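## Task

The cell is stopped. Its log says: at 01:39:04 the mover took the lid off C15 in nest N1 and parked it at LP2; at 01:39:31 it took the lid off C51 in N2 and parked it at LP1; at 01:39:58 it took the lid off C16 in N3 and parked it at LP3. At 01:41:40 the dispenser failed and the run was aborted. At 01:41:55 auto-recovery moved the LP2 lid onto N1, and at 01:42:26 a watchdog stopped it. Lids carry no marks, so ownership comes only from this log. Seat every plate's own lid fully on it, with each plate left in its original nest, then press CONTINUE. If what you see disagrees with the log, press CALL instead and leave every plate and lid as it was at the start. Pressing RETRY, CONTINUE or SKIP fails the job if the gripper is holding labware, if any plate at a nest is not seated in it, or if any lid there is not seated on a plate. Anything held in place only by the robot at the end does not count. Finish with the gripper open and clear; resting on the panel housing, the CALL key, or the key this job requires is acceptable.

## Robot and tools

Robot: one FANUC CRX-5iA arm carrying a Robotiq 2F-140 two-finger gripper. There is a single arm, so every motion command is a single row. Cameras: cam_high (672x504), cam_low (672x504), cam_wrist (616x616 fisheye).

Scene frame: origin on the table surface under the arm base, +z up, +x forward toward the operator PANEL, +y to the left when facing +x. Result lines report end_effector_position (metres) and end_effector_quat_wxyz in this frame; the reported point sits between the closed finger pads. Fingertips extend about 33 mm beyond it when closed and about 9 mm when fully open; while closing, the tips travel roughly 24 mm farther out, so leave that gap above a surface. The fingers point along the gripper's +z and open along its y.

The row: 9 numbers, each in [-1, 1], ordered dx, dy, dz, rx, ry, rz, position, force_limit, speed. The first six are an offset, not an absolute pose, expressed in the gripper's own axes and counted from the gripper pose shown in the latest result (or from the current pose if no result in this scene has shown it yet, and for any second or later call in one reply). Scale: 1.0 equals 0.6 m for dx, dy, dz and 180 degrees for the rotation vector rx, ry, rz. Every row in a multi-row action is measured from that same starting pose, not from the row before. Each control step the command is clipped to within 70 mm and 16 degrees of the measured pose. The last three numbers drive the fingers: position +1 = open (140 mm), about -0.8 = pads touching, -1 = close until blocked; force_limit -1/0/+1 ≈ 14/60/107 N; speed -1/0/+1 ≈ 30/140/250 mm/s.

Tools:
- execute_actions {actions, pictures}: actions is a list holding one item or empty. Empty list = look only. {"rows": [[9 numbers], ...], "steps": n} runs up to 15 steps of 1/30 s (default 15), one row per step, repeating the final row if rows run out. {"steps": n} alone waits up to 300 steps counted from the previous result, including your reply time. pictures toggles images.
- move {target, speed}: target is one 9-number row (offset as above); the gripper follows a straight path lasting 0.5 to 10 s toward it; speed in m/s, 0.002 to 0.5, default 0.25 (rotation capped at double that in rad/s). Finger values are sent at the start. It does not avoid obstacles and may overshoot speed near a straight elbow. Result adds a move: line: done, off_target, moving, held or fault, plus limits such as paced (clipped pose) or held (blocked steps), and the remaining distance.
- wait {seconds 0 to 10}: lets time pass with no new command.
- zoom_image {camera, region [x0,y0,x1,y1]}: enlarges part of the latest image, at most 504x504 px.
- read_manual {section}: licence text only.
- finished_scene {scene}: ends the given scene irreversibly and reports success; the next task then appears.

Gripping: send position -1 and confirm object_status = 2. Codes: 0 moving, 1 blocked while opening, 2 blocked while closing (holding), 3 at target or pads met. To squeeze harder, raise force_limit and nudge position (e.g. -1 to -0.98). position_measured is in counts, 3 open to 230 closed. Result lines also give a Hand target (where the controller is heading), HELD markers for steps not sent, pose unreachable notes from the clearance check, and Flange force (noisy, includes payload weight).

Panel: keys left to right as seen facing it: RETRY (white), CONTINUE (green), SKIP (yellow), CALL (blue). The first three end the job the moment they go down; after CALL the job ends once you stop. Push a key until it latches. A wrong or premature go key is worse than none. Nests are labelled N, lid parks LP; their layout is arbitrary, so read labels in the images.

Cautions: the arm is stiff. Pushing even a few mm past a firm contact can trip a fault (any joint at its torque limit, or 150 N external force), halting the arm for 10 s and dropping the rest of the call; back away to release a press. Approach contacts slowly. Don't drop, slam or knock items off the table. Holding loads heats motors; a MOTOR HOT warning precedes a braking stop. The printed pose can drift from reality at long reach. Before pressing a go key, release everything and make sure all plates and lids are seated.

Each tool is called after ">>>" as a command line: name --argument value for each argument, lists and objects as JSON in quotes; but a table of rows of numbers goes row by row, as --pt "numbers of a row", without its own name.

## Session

>>> execute_actions --actions '[]'

Scene clock: 0.00 s of 9600.00 s.
end_effector_position=(+0.8301, -0.3072, +0.3663) position_measured=3 object_status=3 end_effector_quat_wxyz=(+0.508, +0.352, +0.579, +0.531)
Joint positions: [-0.013  1.601  0.43   0.071  1.754  2.365]
Joint velocities: [-0.001  0.002 -0.    -0.001 -0.001 -0.   ]
Flange force (N, the push that the arm receives, along the gripper's own x y z axes): no reading
Hand target: +0.830, -0.307, +0.366; +0.508, +0.352, +0.579, +0.531

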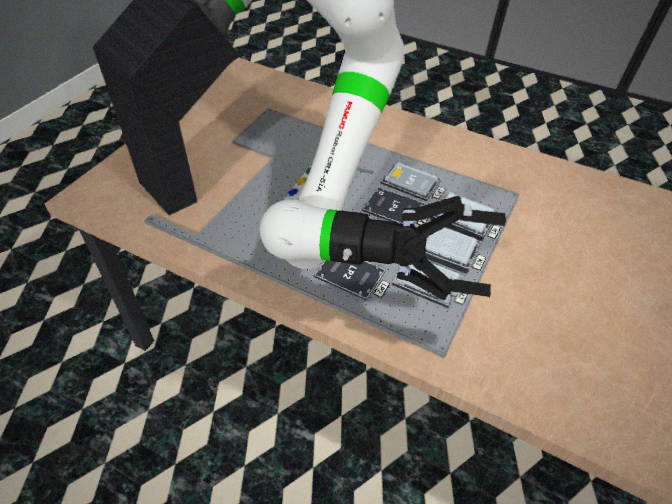

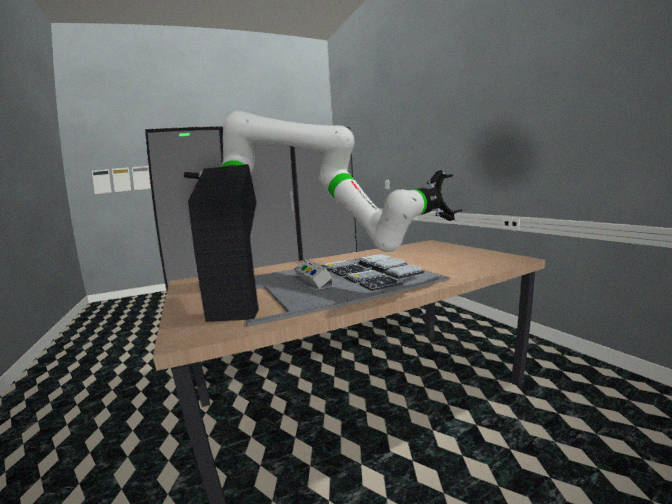

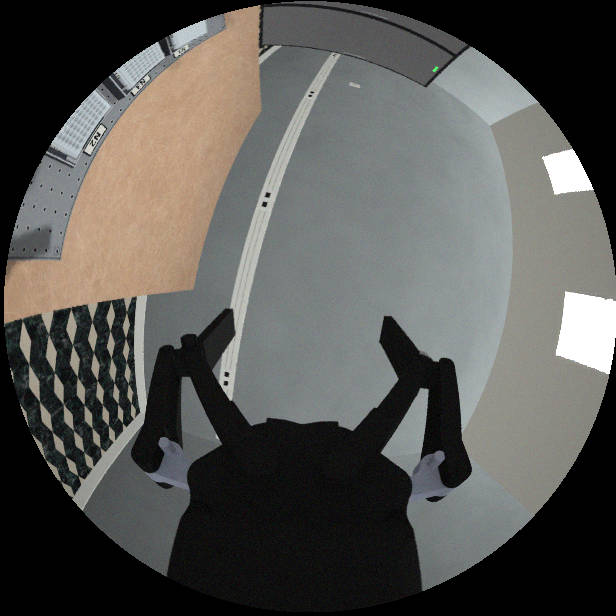

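>>> move --target '[0.518,0.023,-0.267,0.395,0.378,-0.262,1,0,0]'

>>> zoom_image --camera "cam_high" --region '[300, 150, 520, 320]'

Scene clock: 6.77 s of 9600.00 s.
end_effector_position=(+0.6009, -0.0521, +0.2994) position_measured=3 object_status=3 end_effector_quat_wxyz=(+0.002, +0.001, +1.000, -0.003)
Joint positions: [-0.486  0.582 -0.324  2.111  1.287  2.851]
Joint velocities: [ 0.    -0.     0.001  0.001  0.    -0.001]
Flange force (N, the push that the arm receives, along the gripper's own x y z axes): [1.4 -2.4 -2.0]
Hand target: +0.601, -0.052, +0.299; +0.002, +0.001, +1.000, -0.003
Off the commanded pose: 0.001 m, 0 deg.
move: done

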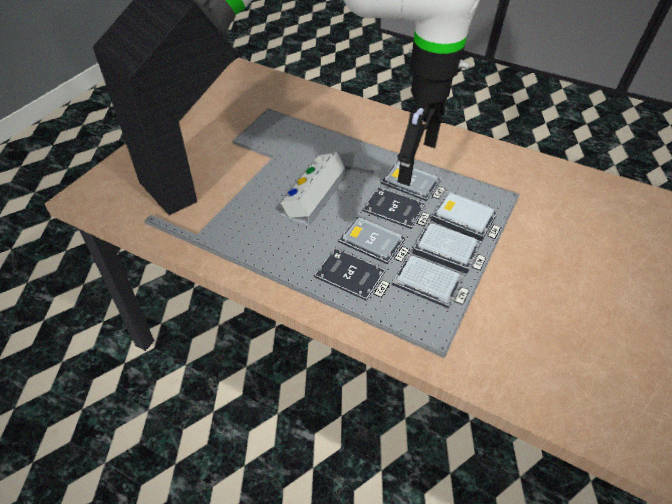

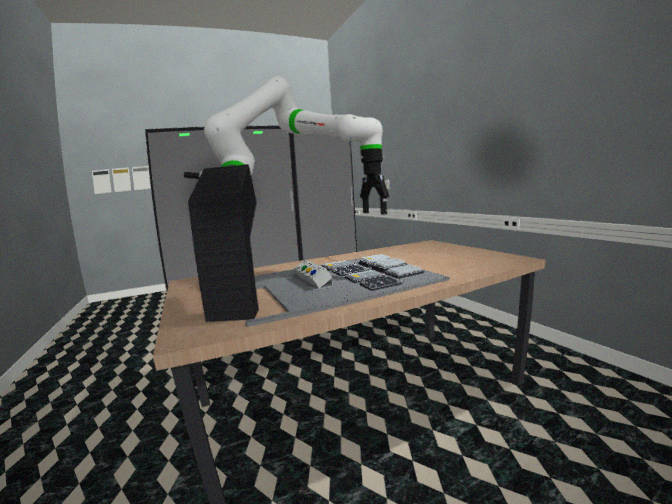

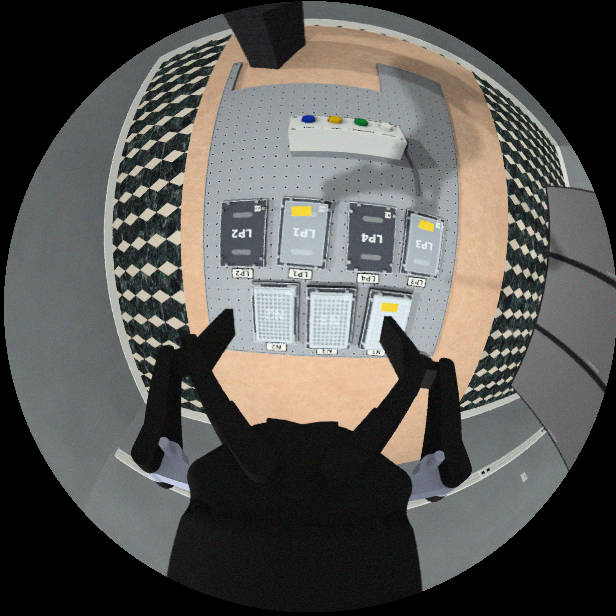

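Region (300, 150, 520, 320) of cam_high's 672x504 image, scaled by 2.291, with more detail than that image has; it fills the top 389 rows of this view, and the rest is white.

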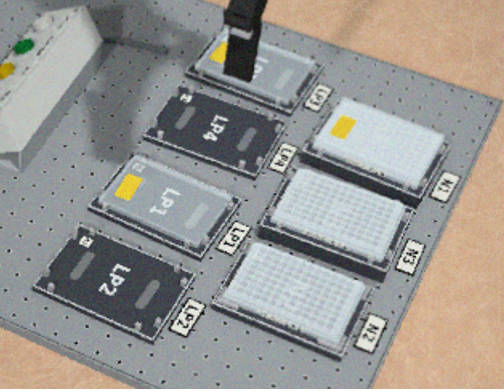

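>>> zoom_image --camera "cam_high" --region '[390, 200, 500, 310]'

>>> move --target '[0.15,-0.02,0.33,0,0,0,0.6,-0.6,0]'

Region (390, 200, 500, 310) of cam_high's 672x504 image, scaled by 4.582, with more detail than that image has.

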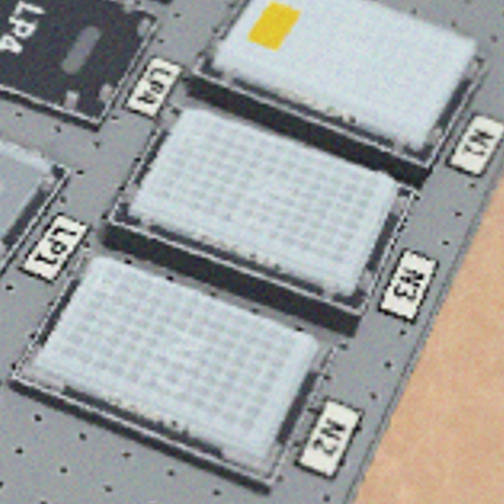

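Scene clock: 9.43 s of 9600.00 s.
end_effector_position=(+0.5111, -0.0647, +0.1012) position_measured=53 object_status=3 end_effector_quat_wxyz=(+0.001, +0.001, +1.000, -0.003)
Joint positions: [-0.116  0.701 -0.609  1.623  1.01   3.213]
Joint velocities: [ 0.     0.    -0.    -0.001 -0.     0.001]
Flange force (N, the push that the arm receives, along the gripper's own x y z axes): [0.8 -1.7 -2.7]
Hand target: +0.511, -0.065, +0.101; +0.001, +0.001, +1.000, -0.003
Off the commanded pose: 0.001 m, 0 deg.
move: done

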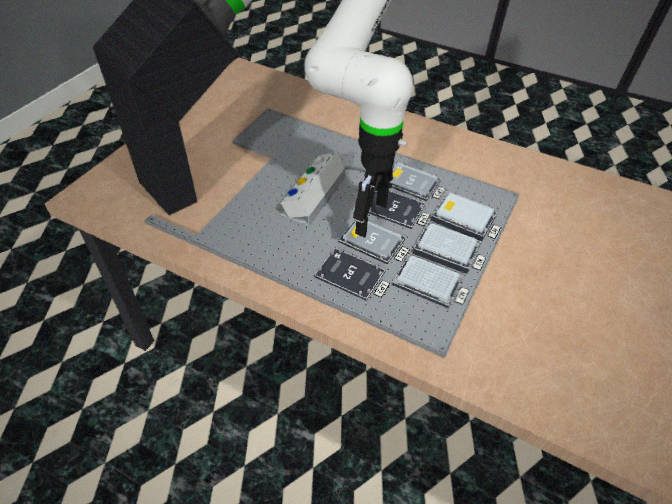

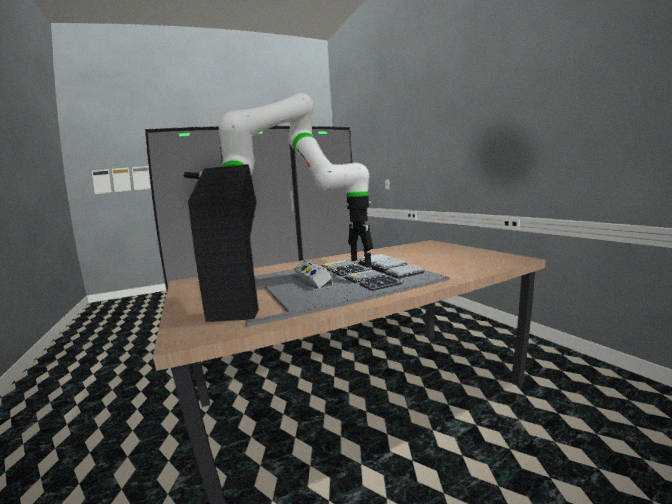

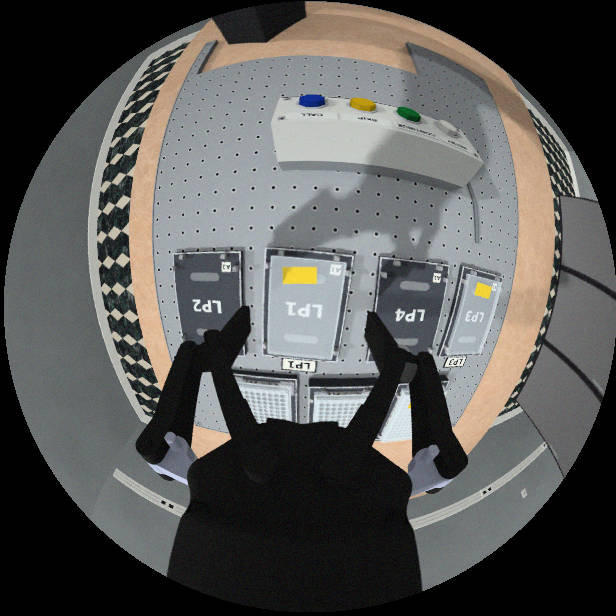

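>>> move --target '[-0.01,0,0.07,0,0,0,0.45,-0.6,0]' --speed 0.06

>>> zoom_image --camera "cam_high" --region '[320, 190, 430, 280]'

>>> zoom_image --camera "cam_low" --region '[320, 240, 430, 300]'

Scene clock: 12.43 s of 9600.00 s.
end_effector_position=(+0.5172, -0.0647, +0.0592) position_measured=72 object_status=3 end_effector_quat_wxyz=(+0.001, +0.001, +1.000, -0.003)
Joint positions: [-0.019  0.76  -0.568  1.517  0.986  3.233]
Joint velocities: [-0.    -0.     0.    -0.001 -0.     0.   ]
Flange force (N, the push that the arm receives, along the gripper's own x y z axes): [2.1 -2.7 -4.8]
Hand target: +0.517, -0.065, +0.059; +0.001, +0.001, +1.000, -0.003
Off the commanded pose: 0.000 m, 0 deg.
move: done

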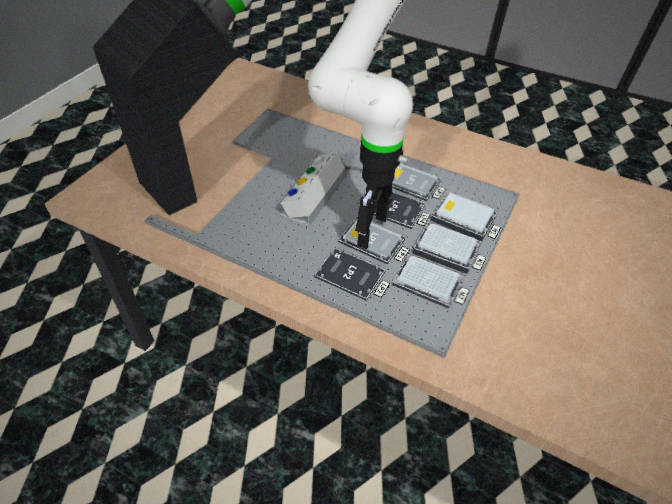

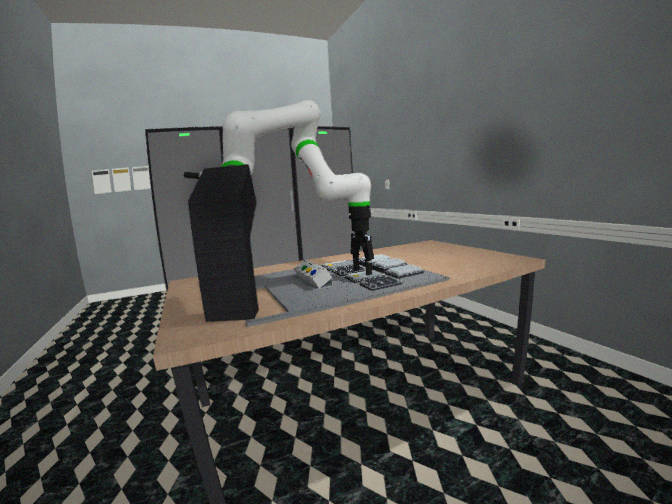

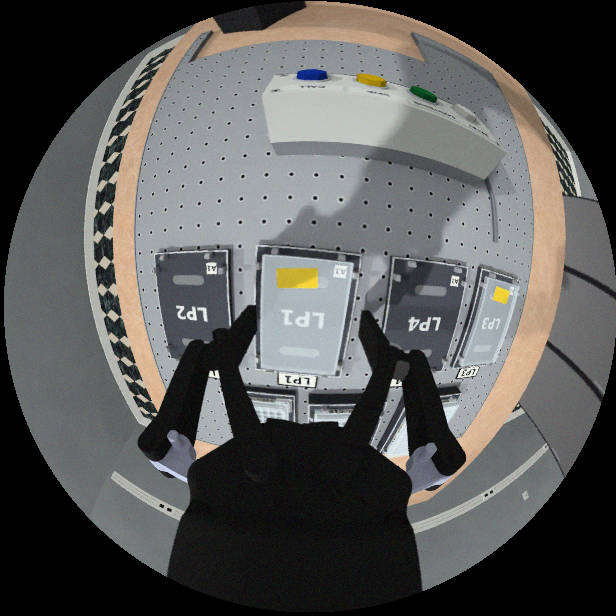

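Region (320, 190, 430, 280) of cam_high's 672x504 image, scaled by 4.582, with more detail than that image has; it fills the top 412 rows of this view, and the rest is white.

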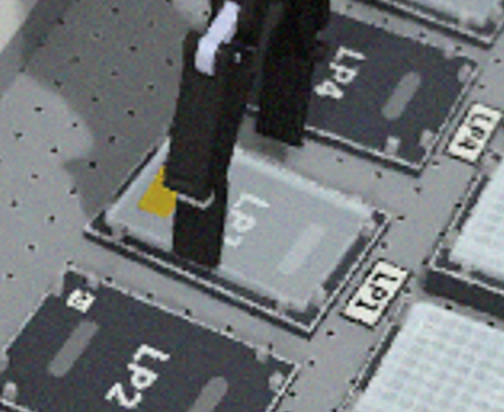

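Region (320, 240, 430, 300) of cam_low's 672x504 image, scaled by 4.582, with more detail than that image has; it fills the top 275 rows of this view, and the rest is white.

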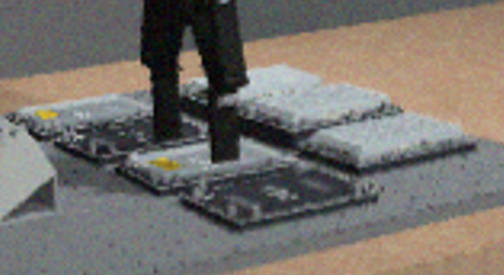

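>>> move --target '[0,-0.005,0.025,0,0,0,0.4,-0.6,0]' --speed 0.02

>>> zoom_image --camera "cam_high" --region '[320, 190, 430, 280]'

>>> zoom_image --camera "cam_wrist" --region '[210, 230, 410, 400]'

Scene clock: 25.27 s of 9600.00 s.
end_effector_position=(+0.5176, -0.0676, +0.0460) position_measured=78 object_status=3 end_effector_quat_wxyz=(+0.002, +0.002, +1.000, -0.003)
Joint positions: [ 0.009  0.783 -0.554  1.481  0.98   3.247]
Joint velocities: [ 0. -0.  0.  0. -0.  0.]
Flange force (N, the push that the arm receives, along the gripper's own x y z axes): [16.5 11.5 -45.9]
Hand target: +0.518, -0.068, +0.046; +0.002, +0.002, +1.000, -0.003
Off the commanded pose: 0.002 m, 0 deg.
FORCE FAULT: contact force on the arm reached its limit, and the arm stopped for 10 seconds. The contact can be on any part of the arm, not only on its tool. The arm's remaining commands of this call were not run. The arm holds still and accepts commands again. Move the arm away from the contact; if what it grips holds it there, let go first. Pushing or pulling that hard again can fault the arm again.
move: fault

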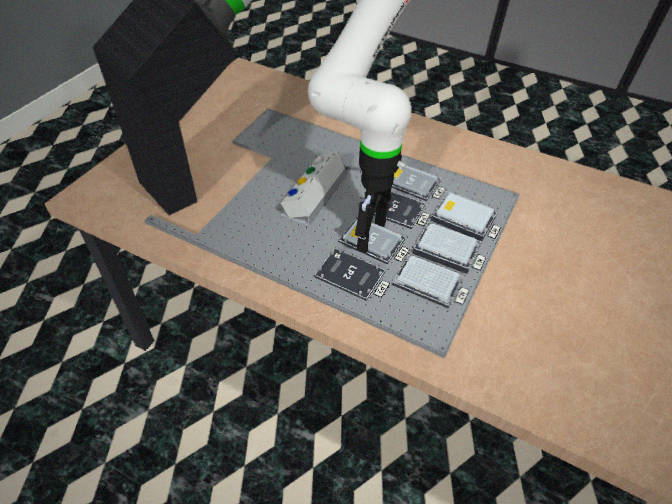

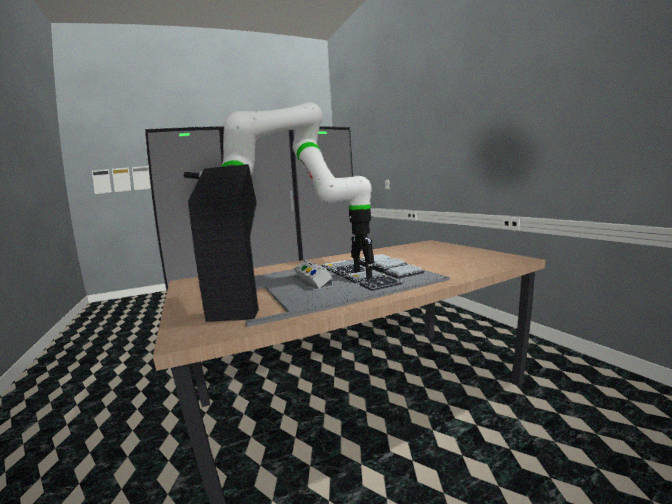

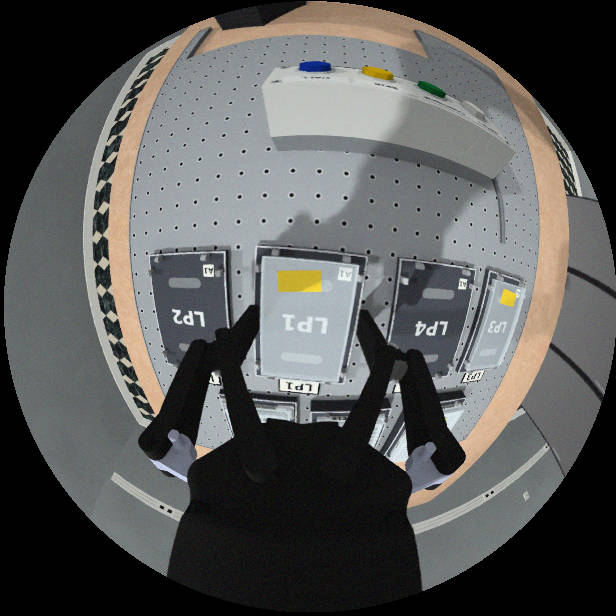

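Region (320, 190, 430, 280) of cam_high's 672x504 image, scaled by 4.582, with more detail than that image has; it fills the top 412 rows of this view, and the rest is white.

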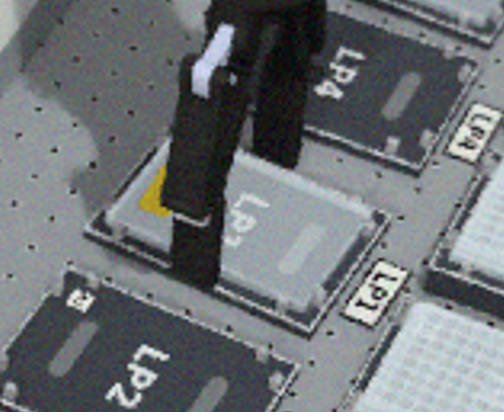

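Region (210, 230, 410, 400) of cam_wrist's 616x616 image, scaled by 2.520, with more detail than that image has; it fills the top 428 rows of this view, and the rest is white.

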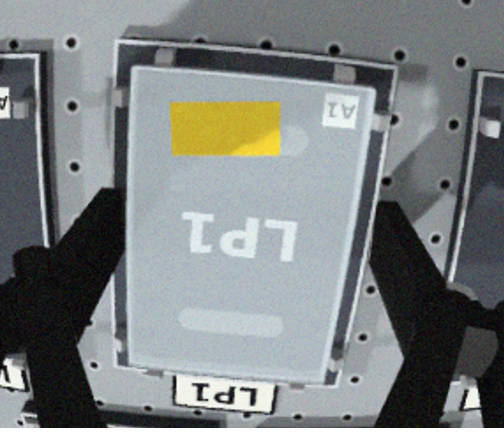

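>>> move --target '[0,-0.005,-0.008,0,0,0.008,0.4,-0.6,0]' --speed 0.02

>>> move --target '[0,0,0,0,0,0,-1,-0.6,-1]'

>>> zoom_image --camera "cam_high" --region '[320, 190, 430, 280]'

Scene clock: 28.33 s of 9600.00 s.
end_effector_position=(+0.5175, -0.0705, +0.0508) position_measured=78 object_status=3 end_effector_quat_wxyz=(+0.002, +0.014, +1.000, -0.003)
Joint positions: [-0.006  0.783 -0.555  1.495  0.984  3.221]
Joint velocities: [-0.     0.001 -0.     0.001  0.    -0.002]
Flange force (N, the push that the arm receives, along the gripper's own x y z axes): [3.3 -1.5 -3.7]
Hand target: +0.518, -0.071, +0.051; +0.002, +0.014, +1.000, -0.003
Off the commanded pose: 0.000 m, 0 deg.
move: done

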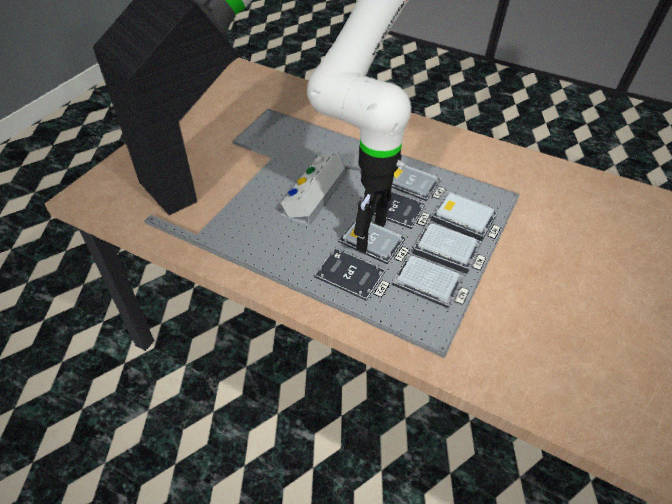

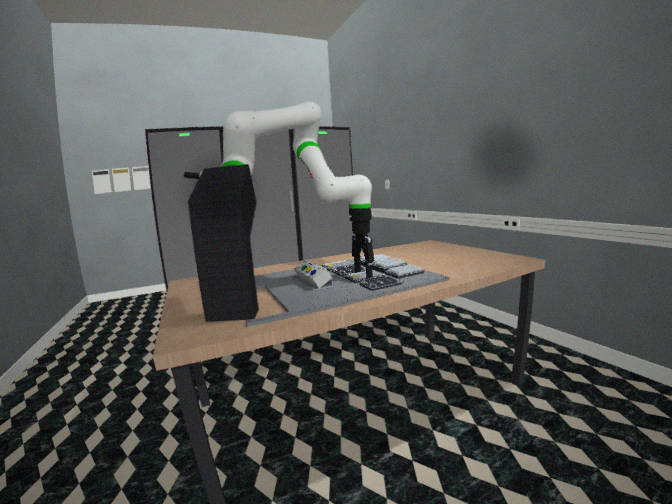

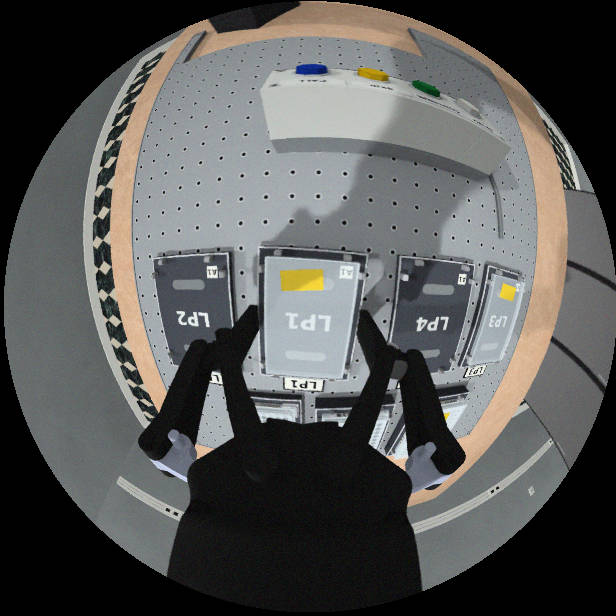

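Scene clock: 29.07 s of 9600.00 s.
end_effector_position=(+0.5176, -0.0706, +0.0509) position_measured=102 object_status=2 end_effector_quat_wxyz=(+0.002, +0.014, +1.000, -0.003)
Joint positions: [-0.006  0.783 -0.555  1.495  0.984  3.221]
Joint velocities: [-0.    -0.001  0.     0.     0.001  0.002]
Flange force (N, the push that the arm receives, along the gripper's own x y z axes): [7.1 0.9 -24.7]
Hand target: +0.518, -0.071, +0.051; +0.002, +0.014, +1.000, -0.003
Off the commanded pose: 0.000 m, 0 deg.
move: done

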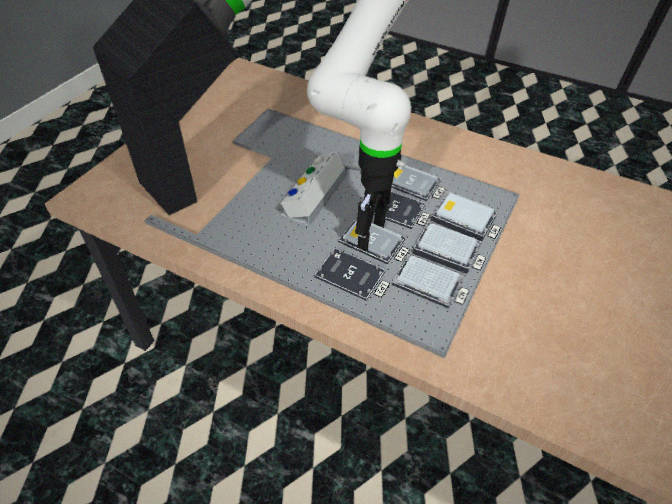

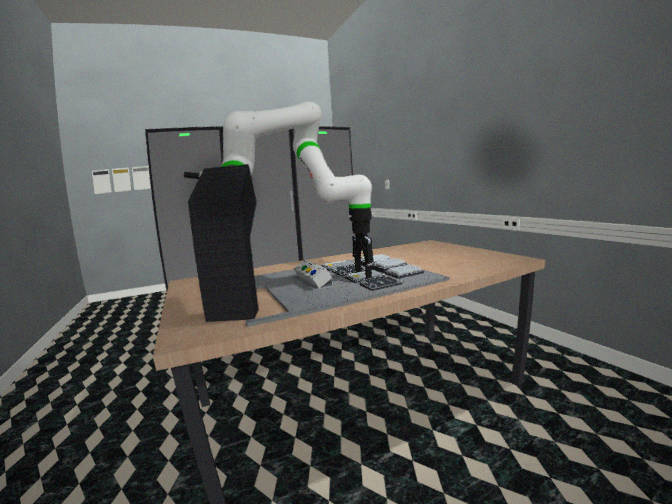

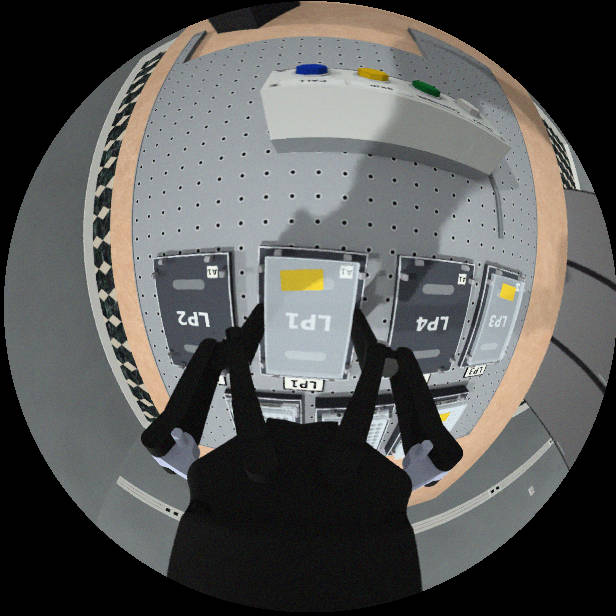

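Region (320, 190, 430, 280) of cam_high's 672x504 image, scaled by 4.582, with more detail than that image has; it fills the top 412 rows of this view, and the rest is white.

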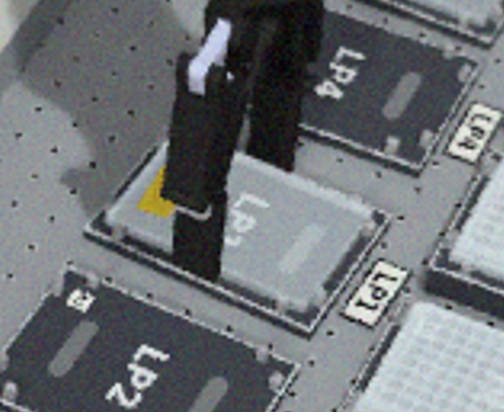

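>>> move --target '[0,0,-0.004,0,0,0,0.3,-0.6,0]' --speed 0.004

>>> move --target '[0,0,0,0,0,0,-1,-0.6,-1]'

>>> move --target '[0,0,-0.07,0,0,0,-1,-0.6,-1]' --speed 0.08

>>> move --target '[-0.28,-0.085,0,0,0,0,-1,-0.6,-1]' --speed 0.15

>>> zoom_image --camera "cam_wrist" --region '[200, 210, 440, 410]'

Scene clock: 32.50 s of 9600.00 s.
end_effector_position=(+0.5176, -0.0706, +0.0533) position_measured=91 object_status=3 end_effector_quat_wxyz=(+0.002, +0.014, +1.000, -0.003)
Joint positions: [-0.011  0.78  -0.557  1.502  0.985  3.22 ]
Joint velocities: [ 0.    -0.002 -0.     0.001 -0.001  0.001]
Flange force (N, the push that the arm receives, along the gripper's own x y z axes): [1.1 -1.5 -4.7]
Hand target: +0.518, -0.071, +0.053; +0.002, +0.014, +1.000, -0.003
Off the commanded pose: 0.000 m, 0 deg.
move: done

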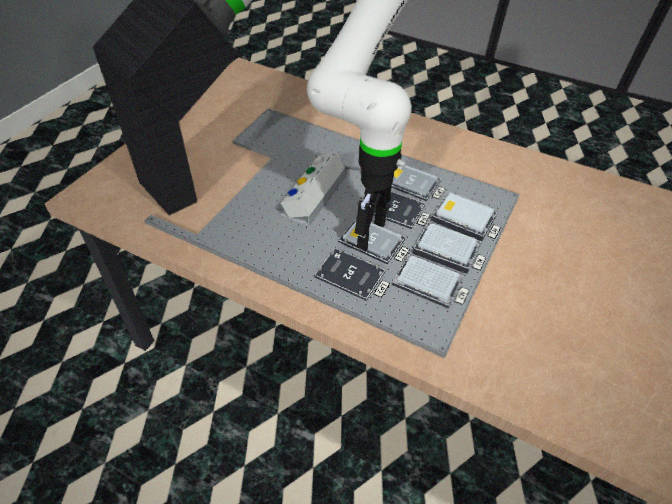

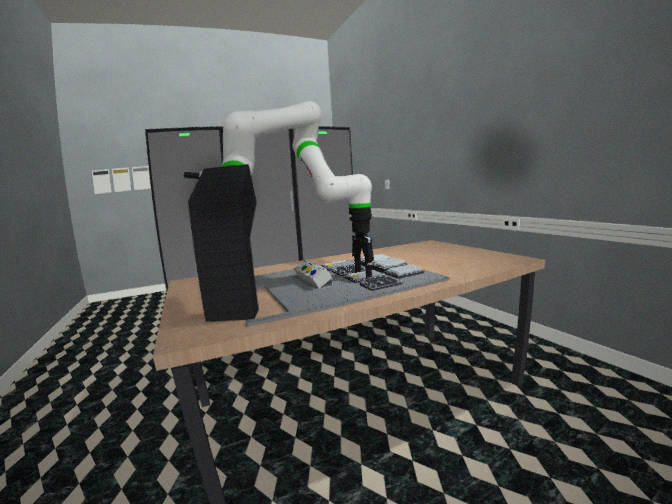

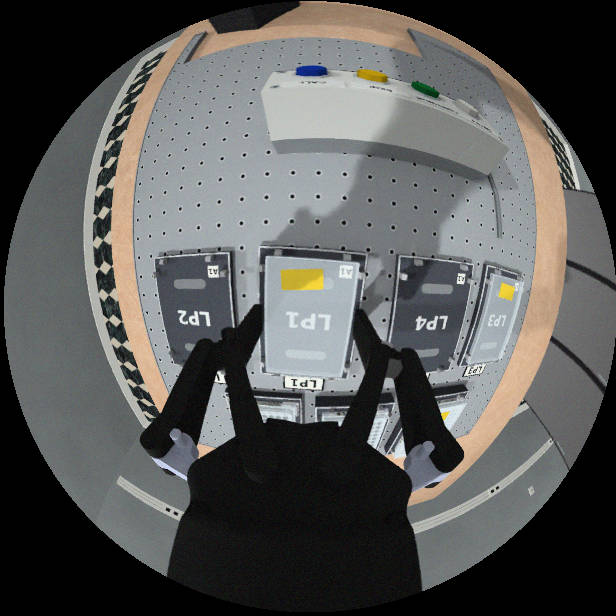

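Scene clock: 33.00 s of 9600.00 s.
end_effector_position=(+0.5176, -0.0706, +0.0534) position_measured=102 object_status=2 end_effector_quat_wxyz=(+0.002, +0.015, +1.000, -0.003)
Joint positions: [-0.012  0.78  -0.557  1.502  0.985  3.22 ]
Joint velocities: [-0.    -0.    -0.    -0.001 -0.    -0.001]
Flange force (N, the push that the arm receives, along the gripper's own x y z axes): [7.6 1.5 -21.9]
Hand target: +0.518, -0.071, +0.053; +0.002, +0.014, +1.000, -0.003
Off the commanded pose: 0.000 m, 0 deg.
move: done

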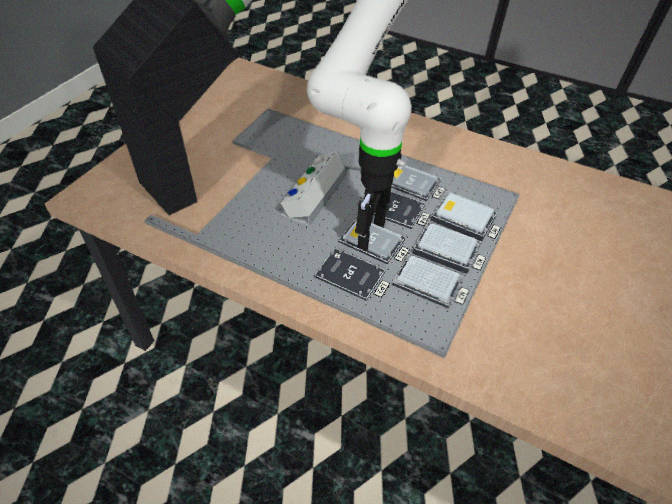

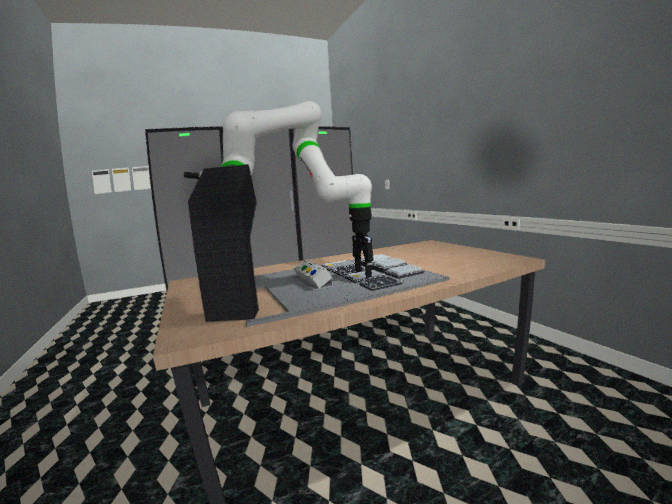

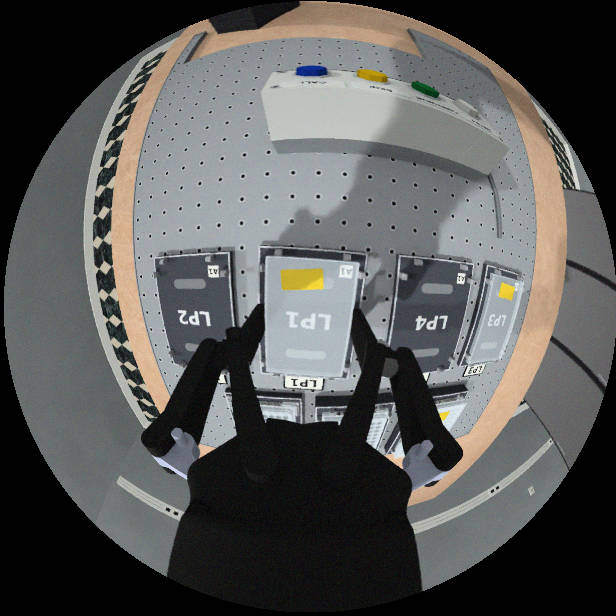

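Scene clock: 33.83 s of 9600.00 s.
end_effector_position=(+0.5174, -0.0705, +0.0954) position_measured=102 object_status=2 end_effector_quat_wxyz=(+0.002, +0.015, +1.000, -0.003)
Joint positions: [-0.109  0.724 -0.585  1.614  1.009  3.187]
Joint velocities: [-0.    -0.001  0.     0.001 -0.001 -0.002]
Flange force (N, the push that the arm receives, along the gripper's own x y z axes): [1.8 -1.0 -4.1]
Hand target: +0.517, -0.071, +0.095; +0.002, +0.014, +1.000, -0.003
Off the commanded pose: 0.000 m, 0 deg.
move: done

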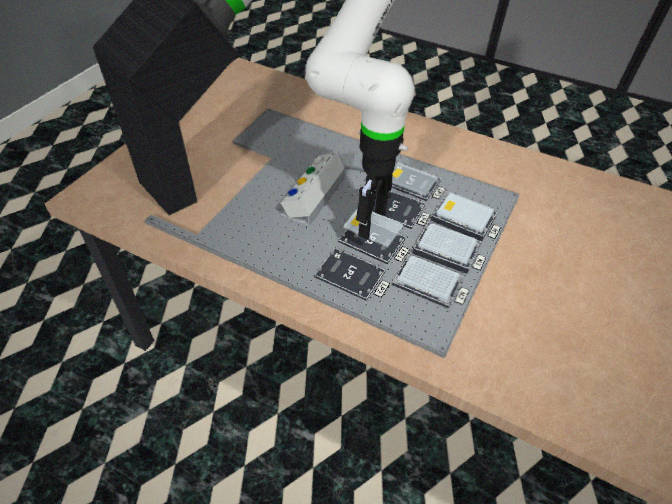

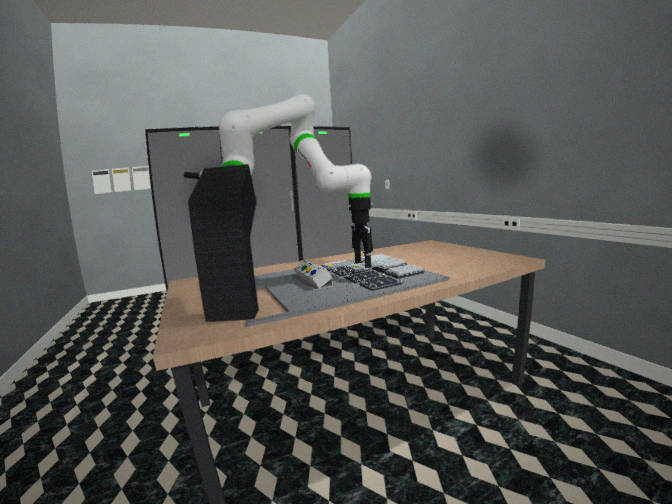

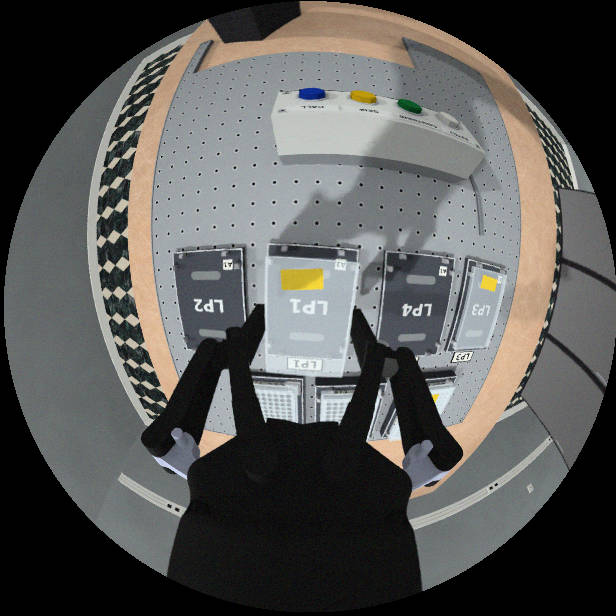

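Scene clock: 35.40 s of 9600.00 s.
end_effector_position=(+0.6844, -0.1257, +0.0963) position_measured=102 object_status=2 end_effector_quat_wxyz=(+0.003, +0.014, +1.000, -0.003)
Joint positions: [-0.177  0.987 -0.004  1.855  1.089  2.83 ]
Joint velocities: [-0.     0.001  0.001  0.002  0.    -0.002]
Flange force (N, the push that the arm receives, along the gripper's own x y z axes): [0.5 -2.2 -2.7]
Hand target: +0.684, -0.126, +0.096; +0.003, +0.014, +1.000, -0.003
Off the commanded pose: 0.001 m, 0 deg.
move: done

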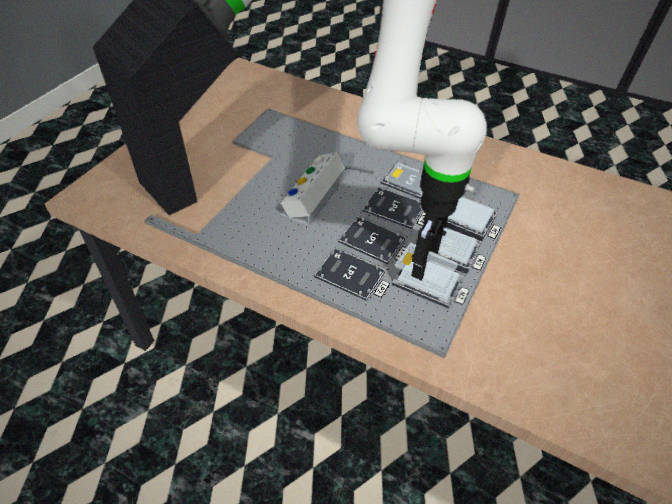

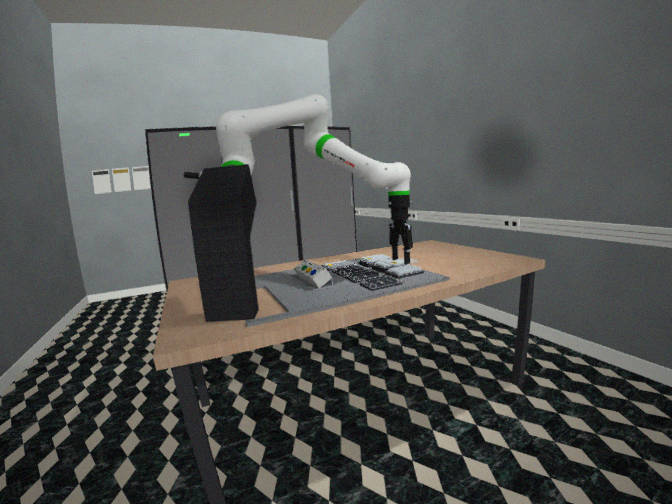

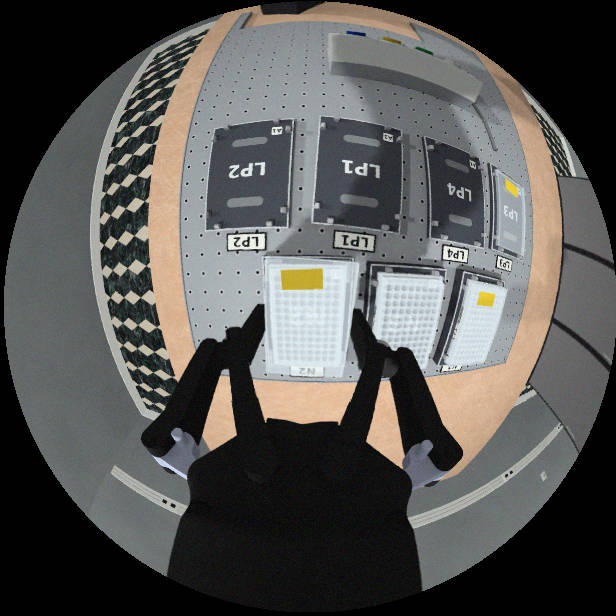

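Region (200, 210, 440, 410) of cam_wrist's 616x616 image, scaled by 2.100, with more detail than that image has.

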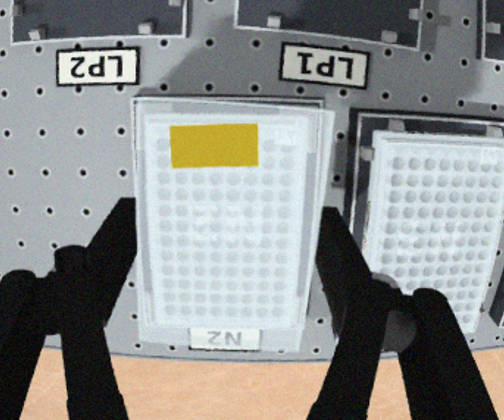

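>>> move --target '[-0.022,-0.006,0.032,0,0,-0.01,-1,-0.6,-1]' --speed 0.03

>>> zoom_image --camera "cam_wrist" --region '[230, 230, 400, 400]'

>>> zoom_image --camera "cam_high" --region '[380, 230, 480, 315]'

Scene clock: 38.83 s of 9600.00 s.
end_effector_position=(+0.6976, -0.1297, +0.0772) position_measured=102 object_status=2 end_effector_quat_wxyz=(+0.003, -0.001, +1.000, -0.003)
Joint positions: [-0.152  1.032  0.06   1.846  1.081  2.837]
Joint velocities: [ 0.    -0.     0.     0.001 -0.     0.001]
Flange force (N, the push that the arm receives, along the gripper's own x y z axes): [4.7 1.9 -2.2]
Hand target: +0.698, -0.130, +0.077; +0.003, -0.001, +1.000, -0.003
Off the commanded pose: 0.000 m, 0 deg.
move: done

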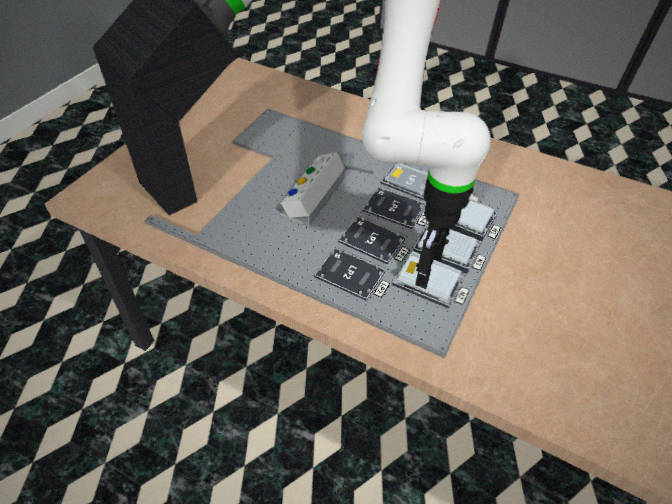

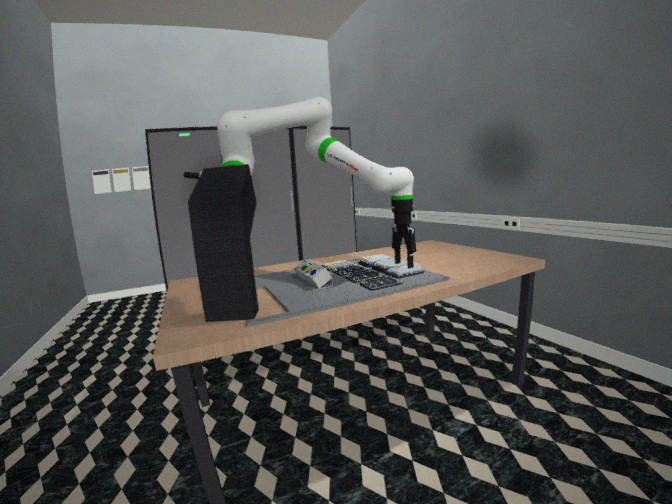

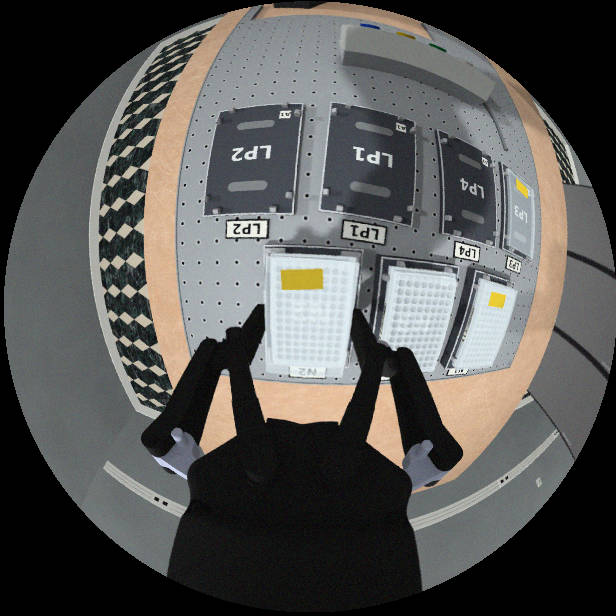

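Region (230, 230, 400, 400) of cam_wrist's 616x616 image, scaled by 2.965, with more detail than that image has.

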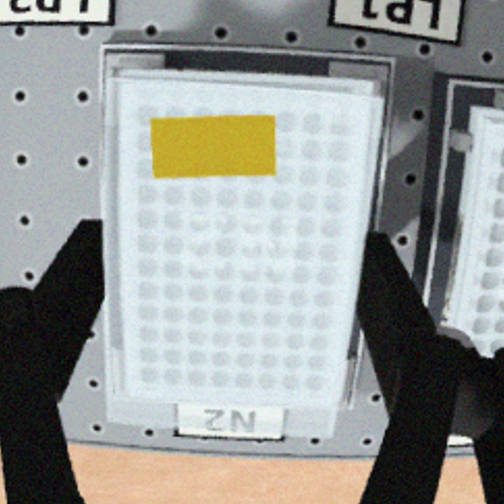

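Region (380, 230, 480, 315) of cam_high's 672x504 image, scaled by 5.040, with more detail than that image has; it fills the top 428 rows of this view, and the rest is white.

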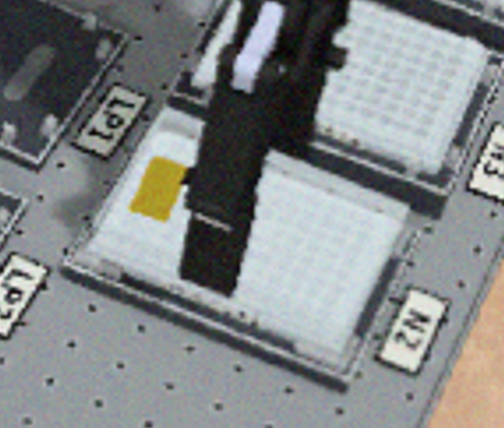

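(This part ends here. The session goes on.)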